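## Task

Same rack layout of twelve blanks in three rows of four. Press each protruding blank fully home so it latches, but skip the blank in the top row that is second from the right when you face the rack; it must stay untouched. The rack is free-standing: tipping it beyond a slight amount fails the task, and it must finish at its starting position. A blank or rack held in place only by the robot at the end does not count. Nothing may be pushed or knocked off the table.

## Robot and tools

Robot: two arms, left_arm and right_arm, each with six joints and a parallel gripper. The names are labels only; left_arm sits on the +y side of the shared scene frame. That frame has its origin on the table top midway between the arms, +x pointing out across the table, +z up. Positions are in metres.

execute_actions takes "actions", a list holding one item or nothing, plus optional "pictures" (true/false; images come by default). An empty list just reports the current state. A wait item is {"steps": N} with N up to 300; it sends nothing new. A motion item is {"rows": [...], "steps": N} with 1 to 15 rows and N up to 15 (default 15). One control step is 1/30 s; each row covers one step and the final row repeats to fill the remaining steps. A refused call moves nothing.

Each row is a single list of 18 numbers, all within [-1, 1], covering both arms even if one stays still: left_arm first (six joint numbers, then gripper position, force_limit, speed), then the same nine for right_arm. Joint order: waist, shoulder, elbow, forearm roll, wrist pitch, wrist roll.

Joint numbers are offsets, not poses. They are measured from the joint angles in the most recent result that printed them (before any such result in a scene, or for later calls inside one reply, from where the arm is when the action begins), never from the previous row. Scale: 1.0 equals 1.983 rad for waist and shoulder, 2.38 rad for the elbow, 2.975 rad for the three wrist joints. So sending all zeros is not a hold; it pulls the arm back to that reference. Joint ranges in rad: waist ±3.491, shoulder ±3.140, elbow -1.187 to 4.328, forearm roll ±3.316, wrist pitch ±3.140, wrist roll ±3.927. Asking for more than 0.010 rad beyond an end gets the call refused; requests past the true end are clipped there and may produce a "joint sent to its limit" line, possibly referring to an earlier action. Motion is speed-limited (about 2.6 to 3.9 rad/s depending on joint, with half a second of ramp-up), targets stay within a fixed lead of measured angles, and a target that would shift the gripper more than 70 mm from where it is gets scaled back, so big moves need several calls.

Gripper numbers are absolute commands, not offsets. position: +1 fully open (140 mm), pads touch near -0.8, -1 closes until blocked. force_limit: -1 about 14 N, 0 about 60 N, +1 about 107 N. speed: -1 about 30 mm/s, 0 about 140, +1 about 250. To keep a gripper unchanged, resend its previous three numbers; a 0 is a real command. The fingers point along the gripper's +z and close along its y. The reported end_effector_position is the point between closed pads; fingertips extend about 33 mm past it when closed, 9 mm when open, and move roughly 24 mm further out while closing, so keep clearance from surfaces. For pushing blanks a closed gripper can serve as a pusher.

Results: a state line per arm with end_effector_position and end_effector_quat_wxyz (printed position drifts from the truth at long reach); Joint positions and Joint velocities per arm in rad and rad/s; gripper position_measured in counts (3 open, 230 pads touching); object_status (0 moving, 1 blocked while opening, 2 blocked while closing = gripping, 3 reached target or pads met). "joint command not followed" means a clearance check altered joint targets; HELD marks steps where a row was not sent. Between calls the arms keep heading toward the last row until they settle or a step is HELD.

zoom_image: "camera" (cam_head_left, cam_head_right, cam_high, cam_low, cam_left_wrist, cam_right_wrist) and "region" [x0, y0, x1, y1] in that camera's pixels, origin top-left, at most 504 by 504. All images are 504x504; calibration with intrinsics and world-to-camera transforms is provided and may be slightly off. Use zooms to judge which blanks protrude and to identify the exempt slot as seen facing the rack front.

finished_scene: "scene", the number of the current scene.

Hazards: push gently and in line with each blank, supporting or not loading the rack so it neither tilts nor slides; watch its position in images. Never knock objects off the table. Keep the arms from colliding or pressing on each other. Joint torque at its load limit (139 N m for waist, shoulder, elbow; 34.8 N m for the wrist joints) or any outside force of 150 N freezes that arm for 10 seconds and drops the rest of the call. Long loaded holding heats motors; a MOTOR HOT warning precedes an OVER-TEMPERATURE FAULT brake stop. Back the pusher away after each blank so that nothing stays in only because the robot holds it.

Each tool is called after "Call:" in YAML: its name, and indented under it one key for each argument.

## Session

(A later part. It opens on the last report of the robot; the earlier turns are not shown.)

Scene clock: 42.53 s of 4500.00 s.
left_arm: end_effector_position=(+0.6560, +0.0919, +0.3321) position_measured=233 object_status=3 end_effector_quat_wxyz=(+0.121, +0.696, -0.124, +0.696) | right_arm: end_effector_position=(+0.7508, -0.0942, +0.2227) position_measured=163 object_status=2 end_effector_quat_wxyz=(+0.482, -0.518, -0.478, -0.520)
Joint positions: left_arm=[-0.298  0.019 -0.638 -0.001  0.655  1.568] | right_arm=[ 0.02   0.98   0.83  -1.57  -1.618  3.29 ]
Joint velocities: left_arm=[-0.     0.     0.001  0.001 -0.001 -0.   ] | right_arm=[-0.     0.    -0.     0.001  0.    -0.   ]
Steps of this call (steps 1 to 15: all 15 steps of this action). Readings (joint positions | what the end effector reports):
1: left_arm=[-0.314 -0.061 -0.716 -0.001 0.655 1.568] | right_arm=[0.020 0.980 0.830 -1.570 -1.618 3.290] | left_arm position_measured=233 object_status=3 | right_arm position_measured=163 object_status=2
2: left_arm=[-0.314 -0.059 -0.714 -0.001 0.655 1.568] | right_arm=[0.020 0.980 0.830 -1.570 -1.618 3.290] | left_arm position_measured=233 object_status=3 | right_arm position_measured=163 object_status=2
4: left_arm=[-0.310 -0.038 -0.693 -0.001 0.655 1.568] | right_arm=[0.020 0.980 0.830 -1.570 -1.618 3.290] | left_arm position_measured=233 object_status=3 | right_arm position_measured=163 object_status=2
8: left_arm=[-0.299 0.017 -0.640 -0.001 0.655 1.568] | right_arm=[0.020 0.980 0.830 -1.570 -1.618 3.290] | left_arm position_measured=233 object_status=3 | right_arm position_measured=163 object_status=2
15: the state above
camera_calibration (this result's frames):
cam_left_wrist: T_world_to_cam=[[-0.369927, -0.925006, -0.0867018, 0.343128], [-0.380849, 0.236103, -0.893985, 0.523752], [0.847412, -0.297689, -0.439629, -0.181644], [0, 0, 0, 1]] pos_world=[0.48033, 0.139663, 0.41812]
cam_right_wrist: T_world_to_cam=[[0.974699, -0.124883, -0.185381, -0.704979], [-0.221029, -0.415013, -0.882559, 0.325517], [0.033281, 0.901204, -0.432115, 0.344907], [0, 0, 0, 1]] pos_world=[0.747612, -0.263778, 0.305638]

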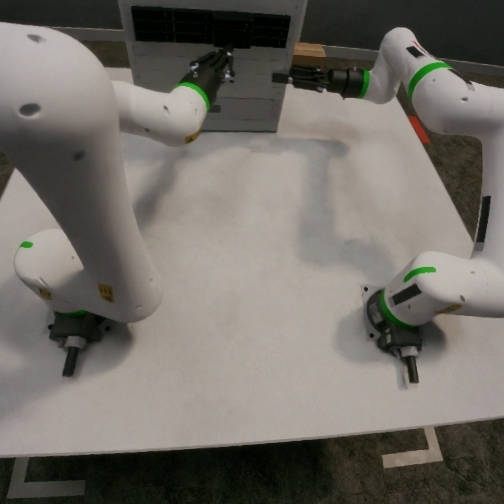

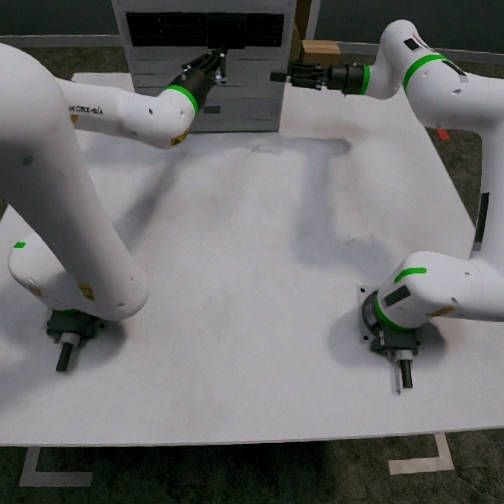

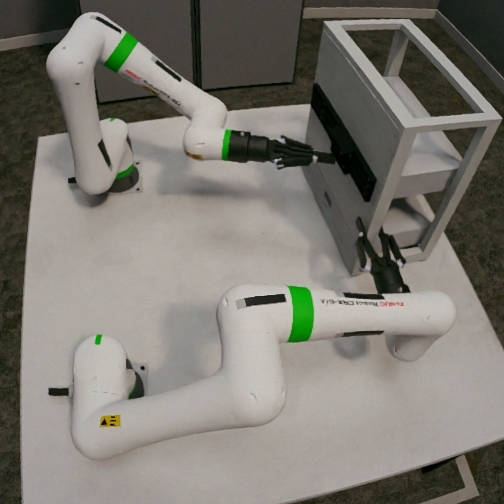

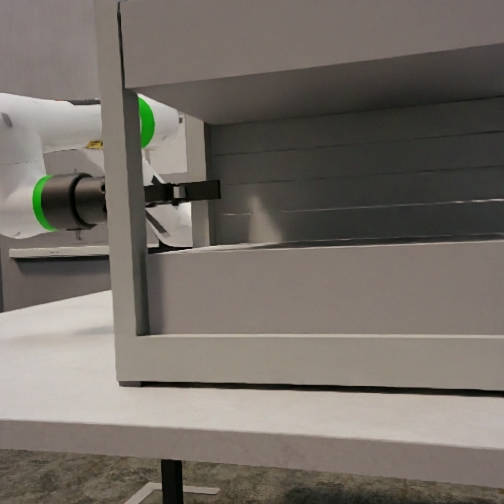

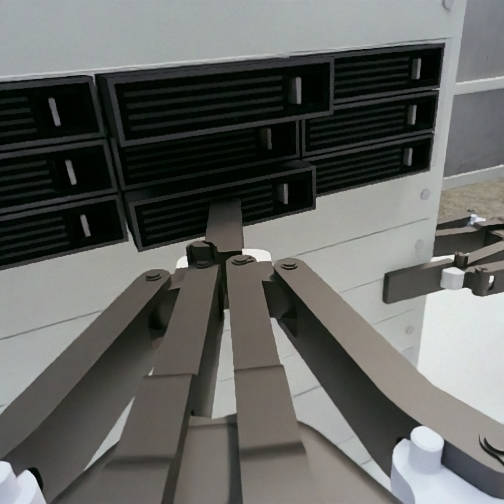

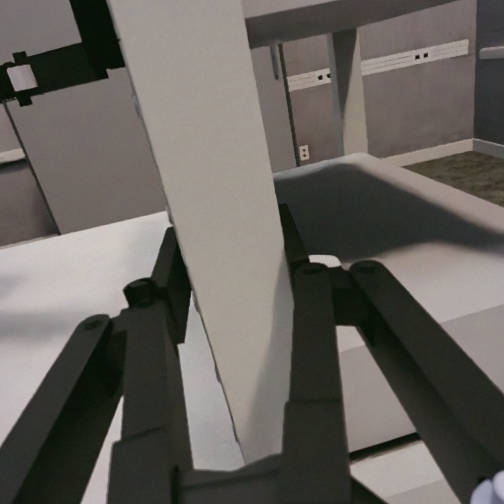

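Call:
execute_actions:
  actions:
    - {"rows":[[0.004,0.016,0.0136,0,0,0,-1,0,0,0,0,0,0,0,0,-1,0.5,-0.5]]}

Call:
zoom_image:
  camera: "cam_left_wrist"
  region: [100,100,400,300]

Scene clock: 57.97 s of 4500.00 s.
left_arm: end_effector_position=(+0.6712, +0.0924, +0.3321) position_measured=233 object_status=3 end_effector_quat_wxyz=(+0.119, +0.697, -0.121, +0.697) | right_arm: end_effector_position=(+0.7508, -0.0942, +0.2227) position_measured=163 object_status=2 end_effector_quat_wxyz=(+0.482, -0.518, -0.478, -0.520)
Joint positions: left_arm=[-0.29   0.05  -0.605 -0.001  0.655  1.568] | right_arm=[ 0.02   0.98   0.83  -1.57  -1.618  3.29 ]
Joint velocities: left_arm=[ 0.     0.     0.001 -0.     0.     0.   ] | right_arm=[ 0.    -0.     0.     0.001 -0.    -0.   ]
Steps of this call (steps 1 to 15: the robot went on to your last target; steps 16 to 90: nothing new was sent; then 11.93 s passed at rest; steps 91 to 105: all 15 steps of this action). Readings (joint positions | what the end effector reports):
91: left_arm=[-0.298 0.019 -0.637 -0.001 0.655 1.568] | right_arm=[0.020 0.980 0.830 -1.570 -1.618 3.290] | left_arm position_measured=233 object_status=3 | right_arm position_measured=163 object_status=2
92: left_arm=[-0.298 0.021 -0.635 -0.001 0.655 1.568] | right_arm=[0.020 0.980 0.830 -1.570 -1.618 3.290] | left_arm position_measured=233 object_status=3 | right_arm position_measured=163 object_status=2
94: left_arm=[-0.293 0.039 -0.617 -0.001 0.655 1.568] | right_arm=[0.020 0.980 0.830 -1.570 -1.618 3.290] | left_arm position_measured=233 object_status=3 | right_arm position_measured=163 object_status=2
98: left_arm=[-0.290 0.050 -0.605 -0.001 0.655 1.568] | right_arm=[0.020 0.980 0.830 -1.570 -1.618 3.290] | left_arm position_measured=233 object_status=3 | right_arm position_measured=163 object_status=2
105: the state above
camera_calibration (this result's frames):
cam_left_wrist: T_world_to_cam=[[-0.362543, -0.927924, -0.0867219, 0.344569], [-0.382188, 0.232897, -0.894255, 0.53072], [0.849997, -0.291061, -0.439076, -0.19696], [0, 0, 0, 1]] pos_world=[0.495171, 0.138803, 0.418]
cam_right_wrist: T_world_to_cam=[[0.974699, -0.124883, -0.18538, -0.704979], [-0.221029, -0.415013, -0.882559, 0.325516], [0.033281, 0.901204, -0.432115, 0.344907], [0, 0, 0, 1]] pos_world=[0.747612, -0.263778, 0.305638]

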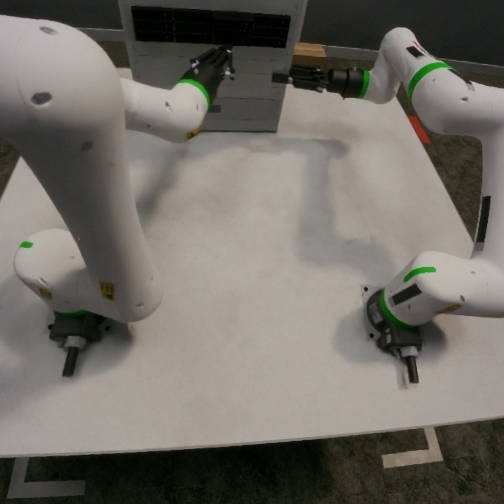

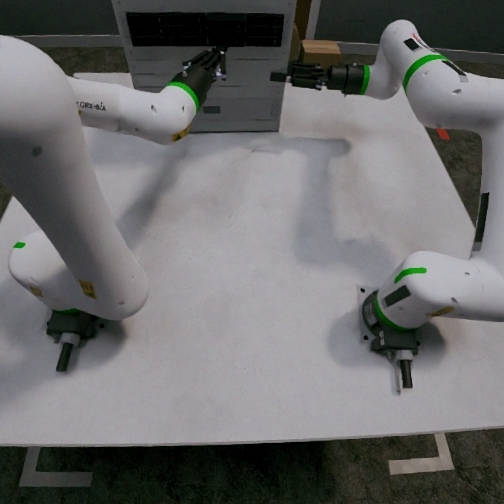

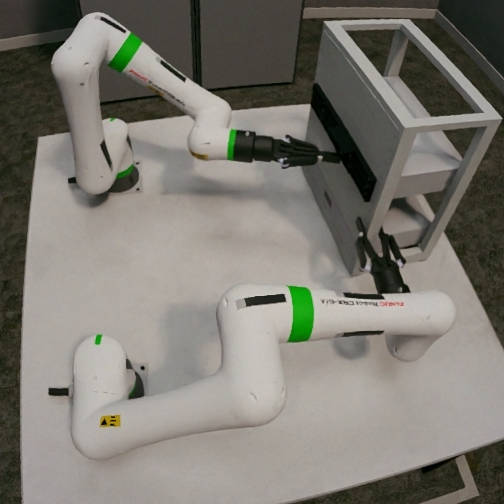

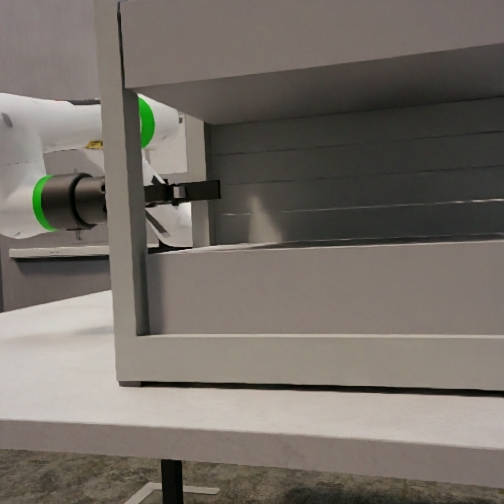

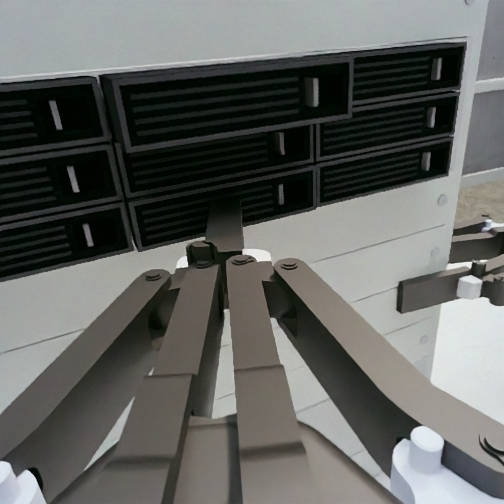

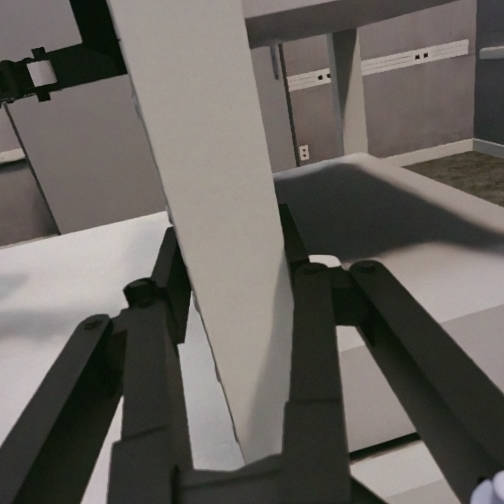

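Region (100, 100, 400, 300) of cam_left_wrist's 504x504 image, scaled by 1.680, with more detail than that image has.

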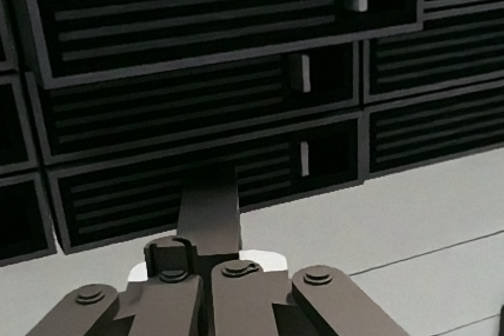

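Call:
execute_actions:
  actions:
    - {"rows":[[0.0008,0.0032,0.0027,0,0,0,-1,0,0,0,0,0,0,0,0,-1,0.5,-0.5]],"steps":10}

Call:
zoom_image:
  camera: "cam_left_wrist"
  region: [100,100,400,300]

Scene clock: 62.20 s of 4500.00 s.
left_arm: end_effector_position=(+0.6743, +0.0925, +0.3321) position_measured=233 object_status=3 end_effector_quat_wxyz=(+0.118, +0.697, -0.121, +0.697) | right_arm: end_effector_position=(+0.7508, -0.0942, +0.2227) position_measured=163 object_status=2 end_effector_quat_wxyz=(+0.482, -0.518, -0.478, -0.520)
Joint positions: left_arm=[-0.289  0.057 -0.599 -0.001  0.655  1.568] | right_arm=[ 0.02   0.98   0.83  -1.57  -1.618  3.29 ]
Joint velocities: left_arm=[ 0.     0.    -0.    -0.001 -0.001 -0.   ] | right_arm=[ 0.001 -0.001  0.    -0.001 -0.001 -0.   ]
Steps of this call (steps 1 to 15: the robot went on to your last target; steps 16 to 90: nothing new was sent; then 0.90 s passed at rest; steps 91 to 100: all 10 steps of this action). Readings (joint positions | what the end effector reports):
91: left_arm=[-0.290 0.050 -0.605 -0.001 0.655 1.568] | right_arm=[0.020 0.980 0.830 -1.570 -1.618 3.290] | left_arm position_measured=233 object_status=3 | right_arm position_measured=163 object_status=2
92: left_arm=[-0.290 0.052 -0.604 -0.001 0.655 1.568] | right_arm=[0.020 0.980 0.830 -1.570 -1.618 3.290] | left_arm position_measured=233 object_status=3 | right_arm position_measured=163 object_status=2
94: left_arm=[-0.289 0.056 -0.600 -0.001 0.655 1.568] | right_arm=[0.020 0.980 0.830 -1.570 -1.618 3.290] | left_arm position_measured=233 object_status=3 | right_arm position_measured=163 object_status=2
98: left_arm=[-0.289 0.057 -0.599 -0.001 0.655 1.568] | right_arm=[0.020 0.980 0.830 -1.570 -1.618 3.290] | left_arm position_measured=233 object_status=3 | right_arm position_measured=163 object_status=2
100: the state above
camera_calibration (this result's frames):
cam_left_wrist: T_world_to_cam=[[-0.361084, -0.928492, -0.0867257, 0.344844], [-0.382446, 0.232264, -0.894309, 0.532042], [0.850502, -0.289753, -0.438965, -0.200021], [0, 0, 0, 1]] pos_world=[0.498114, 0.138654, 0.417915]
cam_right_wrist: T_world_to_cam=[[0.974699, -0.124882, -0.18538, -0.704979], [-0.221029, -0.415013, -0.882559, 0.325516], [0.0332808, 0.901204, -0.432115, 0.344907], [0, 0, 0, 1]] pos_world=[0.747612, -0.263777, 0.305638]

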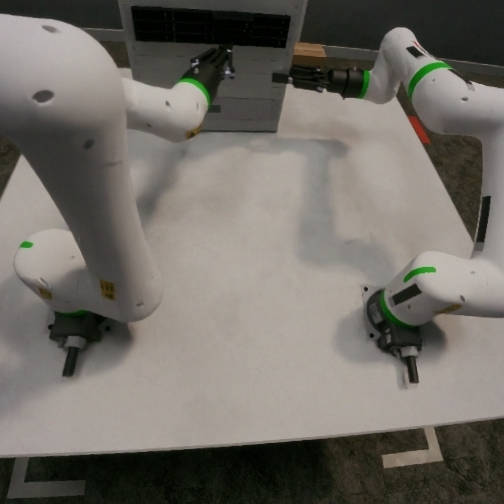

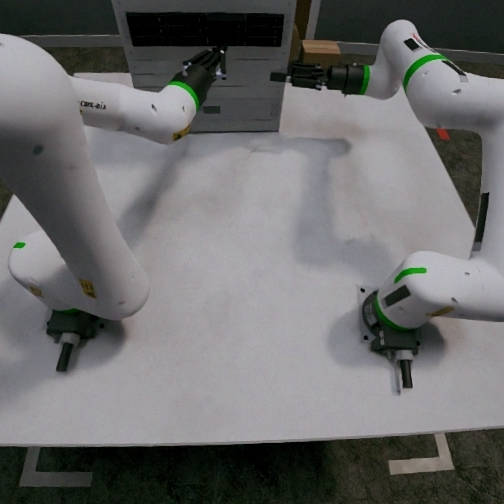

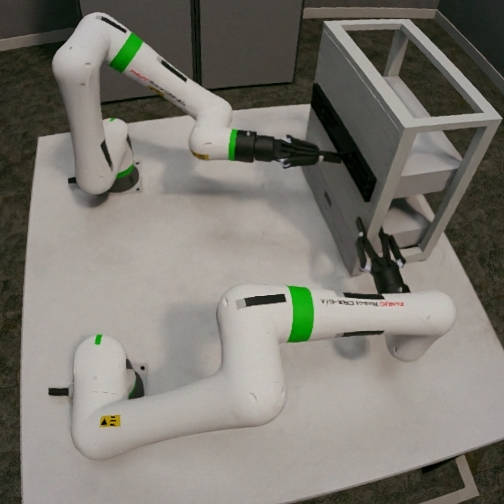

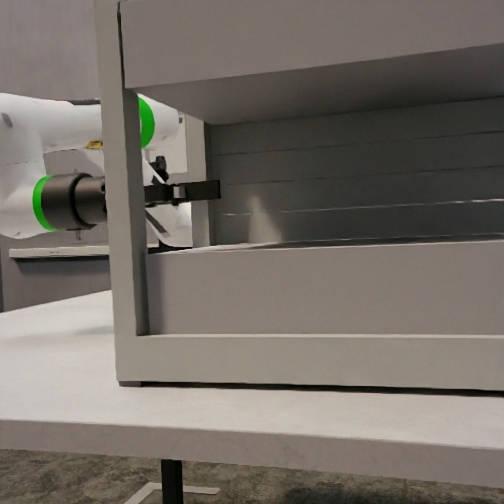

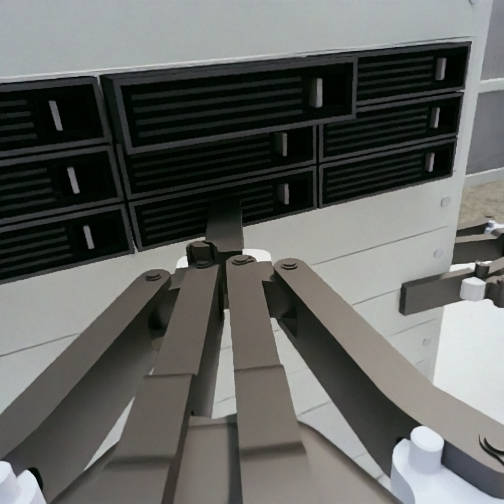

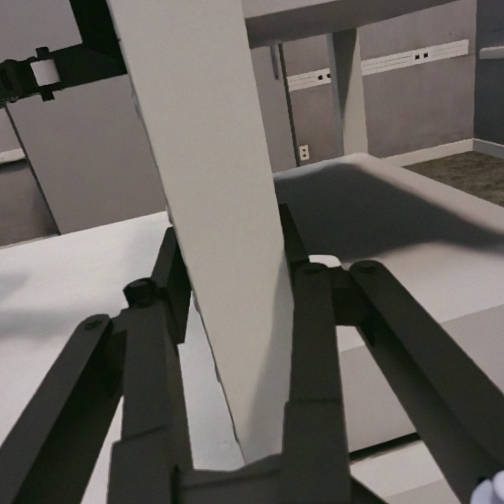

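Region (100, 100, 400, 300) of cam_left_wrist's 504x504 image, scaled by 1.680, with more detail than that image has.

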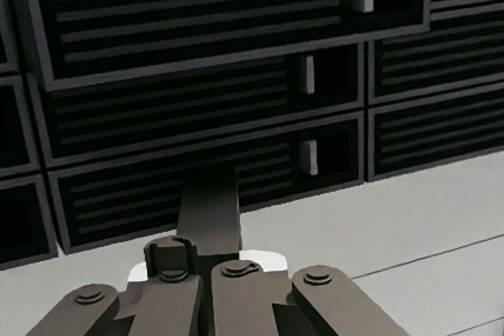

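Call:
execute_actions:
  actions:
    - {"rows":[[0,-0.06,-0.05,0,0,0,-1,0,0,0,0,0,0,0,0,1,0.5,0]]}
  pictures: false

Call:
execute_actions:
  actions:
    - {"rows":[[0,0,0,0,0,0,-1,0,0,-0.0615,0.025,0.021,0,-0.041,0,1,0.5,0]]}

Scene clock: 66.33 s of 4500.00 s.
left_arm: end_effector_position=(+0.6283, +0.1088, +0.3319) position_measured=233 object_status=3 end_effector_quat_wxyz=(+0.118, +0.697, -0.121, +0.697) | right_arm: end_effector_position=(+0.7507, -0.0942, +0.2227) position_measured=63 object_status=0 end_effector_quat_wxyz=(+0.482, -0.518, -0.478, -0.520)
Joint positions: left_arm=[-0.289 -0.062 -0.718 -0.001  0.655  1.568] | right_arm=[ 0.02   0.98   0.83  -1.57  -1.618  3.29 ]
Joint velocities: left_arm=[ 0.     0.    -0.     0.002 -0.001  0.   ] | right_arm=[-0.     0.    -0.     0.001 -0.002 -0.   ]
Steps of this call (steps 1 to 15: the robot went on to your last target; steps 16 to 90: nothing new was sent; then 0.63 s passed at rest; steps 91 to 105: all 15 steps of this action). Readings (joint positions | what the end effector reports):
91: left_arm=[-0.289 0.057 -0.599 -0.001 0.655 1.568] | right_arm=[0.020 0.980 0.830 -1.570 -1.618 3.290] | left_arm position_measured=233 object_status=3 | right_arm position_measured=163 object_status=0
92: left_arm=[-0.289 0.055 -0.601 -0.001 0.655 1.568] | right_arm=[0.020 0.980 0.830 -1.570 -1.618 3.290] | left_arm position_measured=233 object_status=3 | right_arm position_measured=163 object_status=0
94: left_arm=[-0.289 0.034 -0.622 -0.001 0.655 1.568] | right_arm=[0.021 0.980 0.830 -1.570 -1.619 3.290] | left_arm position_measured=233 object_status=3 | right_arm position_measured=147 object_status=0
98: left_arm=[-0.289 -0.047 -0.702 -0.001 0.655 1.568] | right_arm=[0.021 0.980 0.830 -1.570 -1.619 3.290] | left_arm position_measured=233 object_status=3 | right_arm position_measured=116 object_status=0
105: the state above

Scene clock: 66.83 s of 4500.00 s.
left_arm: end_effector_position=(+0.6283, +0.1088, +0.3319) position_measured=233 object_status=3 end_effector_quat_wxyz=(+0.118, +0.697, -0.121, +0.697) | right_arm: end_effector_position=(+0.7451, -0.1862, +0.2122) position_measured=3 object_status=3 end_effector_quat_wxyz=(+0.486, -0.513, -0.474, -0.526)
Joint positions: left_arm=[-0.289 -0.062 -0.718 -0.001  0.655  1.568] | right_arm=[-0.101  1.029  0.88  -1.57  -1.74   3.29 ]
Joint velocities: left_arm=[-0.001 -0.001  0.     0.001  0.     0.   ] | right_arm=[-0.004  0.     0.001  0.001 -0.001  0.   ]
Steps of this call (steps 1 to 15: all 15 steps of this action). Readings (joint positions | what the end effector reports):
1: left_arm=[-0.289 -0.062 -0.718 -0.001 0.655 1.568] | right_arm=[0.020 0.980 0.830 -1.570 -1.618 3.290] | left_arm position_measured=233 object_status=3 | right_arm position_measured=55 object_status=0
2: left_arm=[-0.289 -0.062 -0.718 -0.001 0.655 1.568] | right_arm=[0.018 0.981 0.830 -1.570 -1.620 3.290] | left_arm position_measured=233 object_status=3 | right_arm position_measured=48 object_status=0
4: left_arm=[-0.289 -0.062 -0.718 -0.001 0.655 1.568] | right_arm=[-0.002 0.989 0.838 -1.570 -1.641 3.290] | left_arm position_measured=233 object_status=3 | right_arm position_measured=33 object_status=0
8: left_arm=[-0.289 -0.062 -0.718 -0.001 0.655 1.568] | right_arm=[-0.080 1.021 0.870 -1.570 -1.718 3.290] | left_arm position_measured=233 object_status=3 | right_arm position_measured=4 object_status=0
15: the state above
camera_calibration (this result's frames):
cam_left_wrist: T_world_to_cam=[[-0.361021, -0.928517, -0.086719, 0.343266], [-0.382585, 0.232273, -0.894247, 0.510585], [0.850466, -0.289665, -0.439092, -0.156277], [0, 0, 0, 1]] pos_world=[0.452177, 0.154865, 0.417737]
cam_right_wrist: T_world_to_cam=[[0.975225, -0.122726, -0.184051, -0.713171], [-0.218288, -0.398955, -0.890609, 0.279412], [0.0358731, 0.908721, -0.415861, 0.419506], [0, 0, 0, 1]] pos_world=[0.741446, -0.357266, 0.292043]

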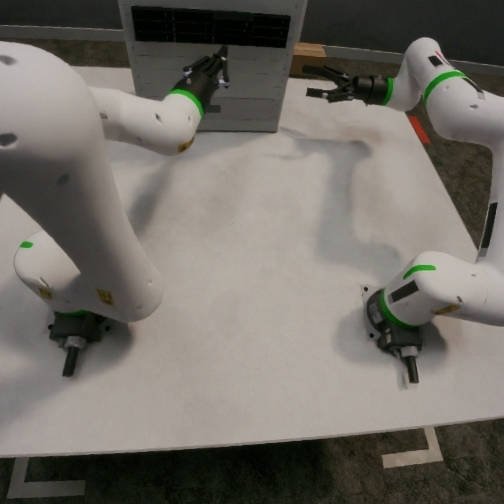

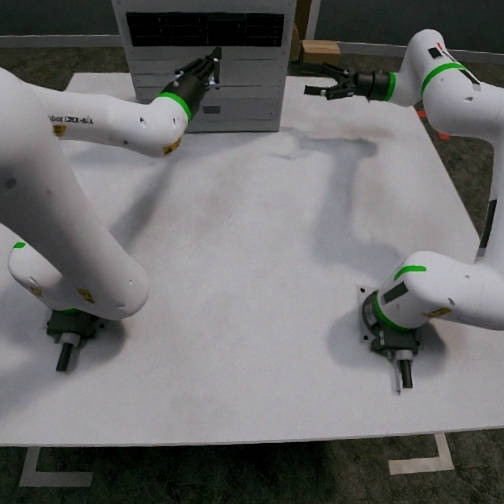

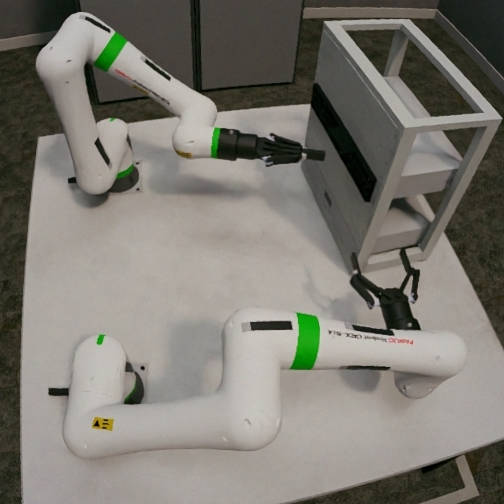

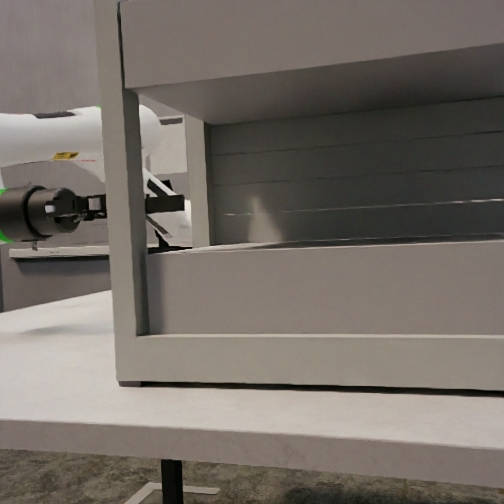

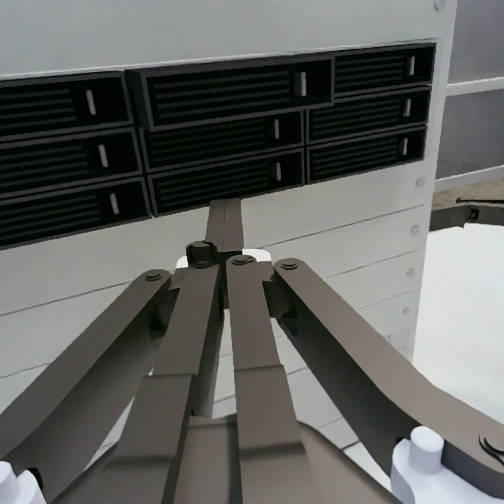

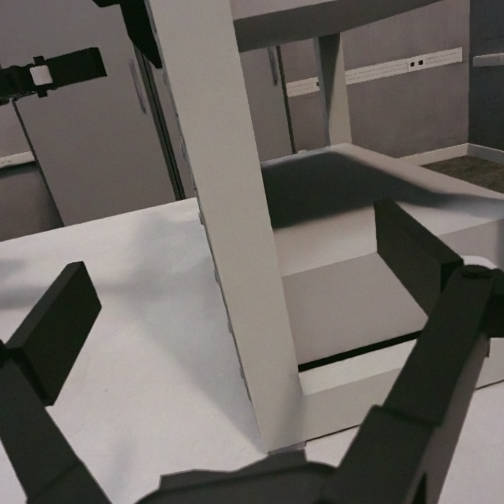

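Call:
finished_scene:
  scene: 2

The scene is finished: the task was done.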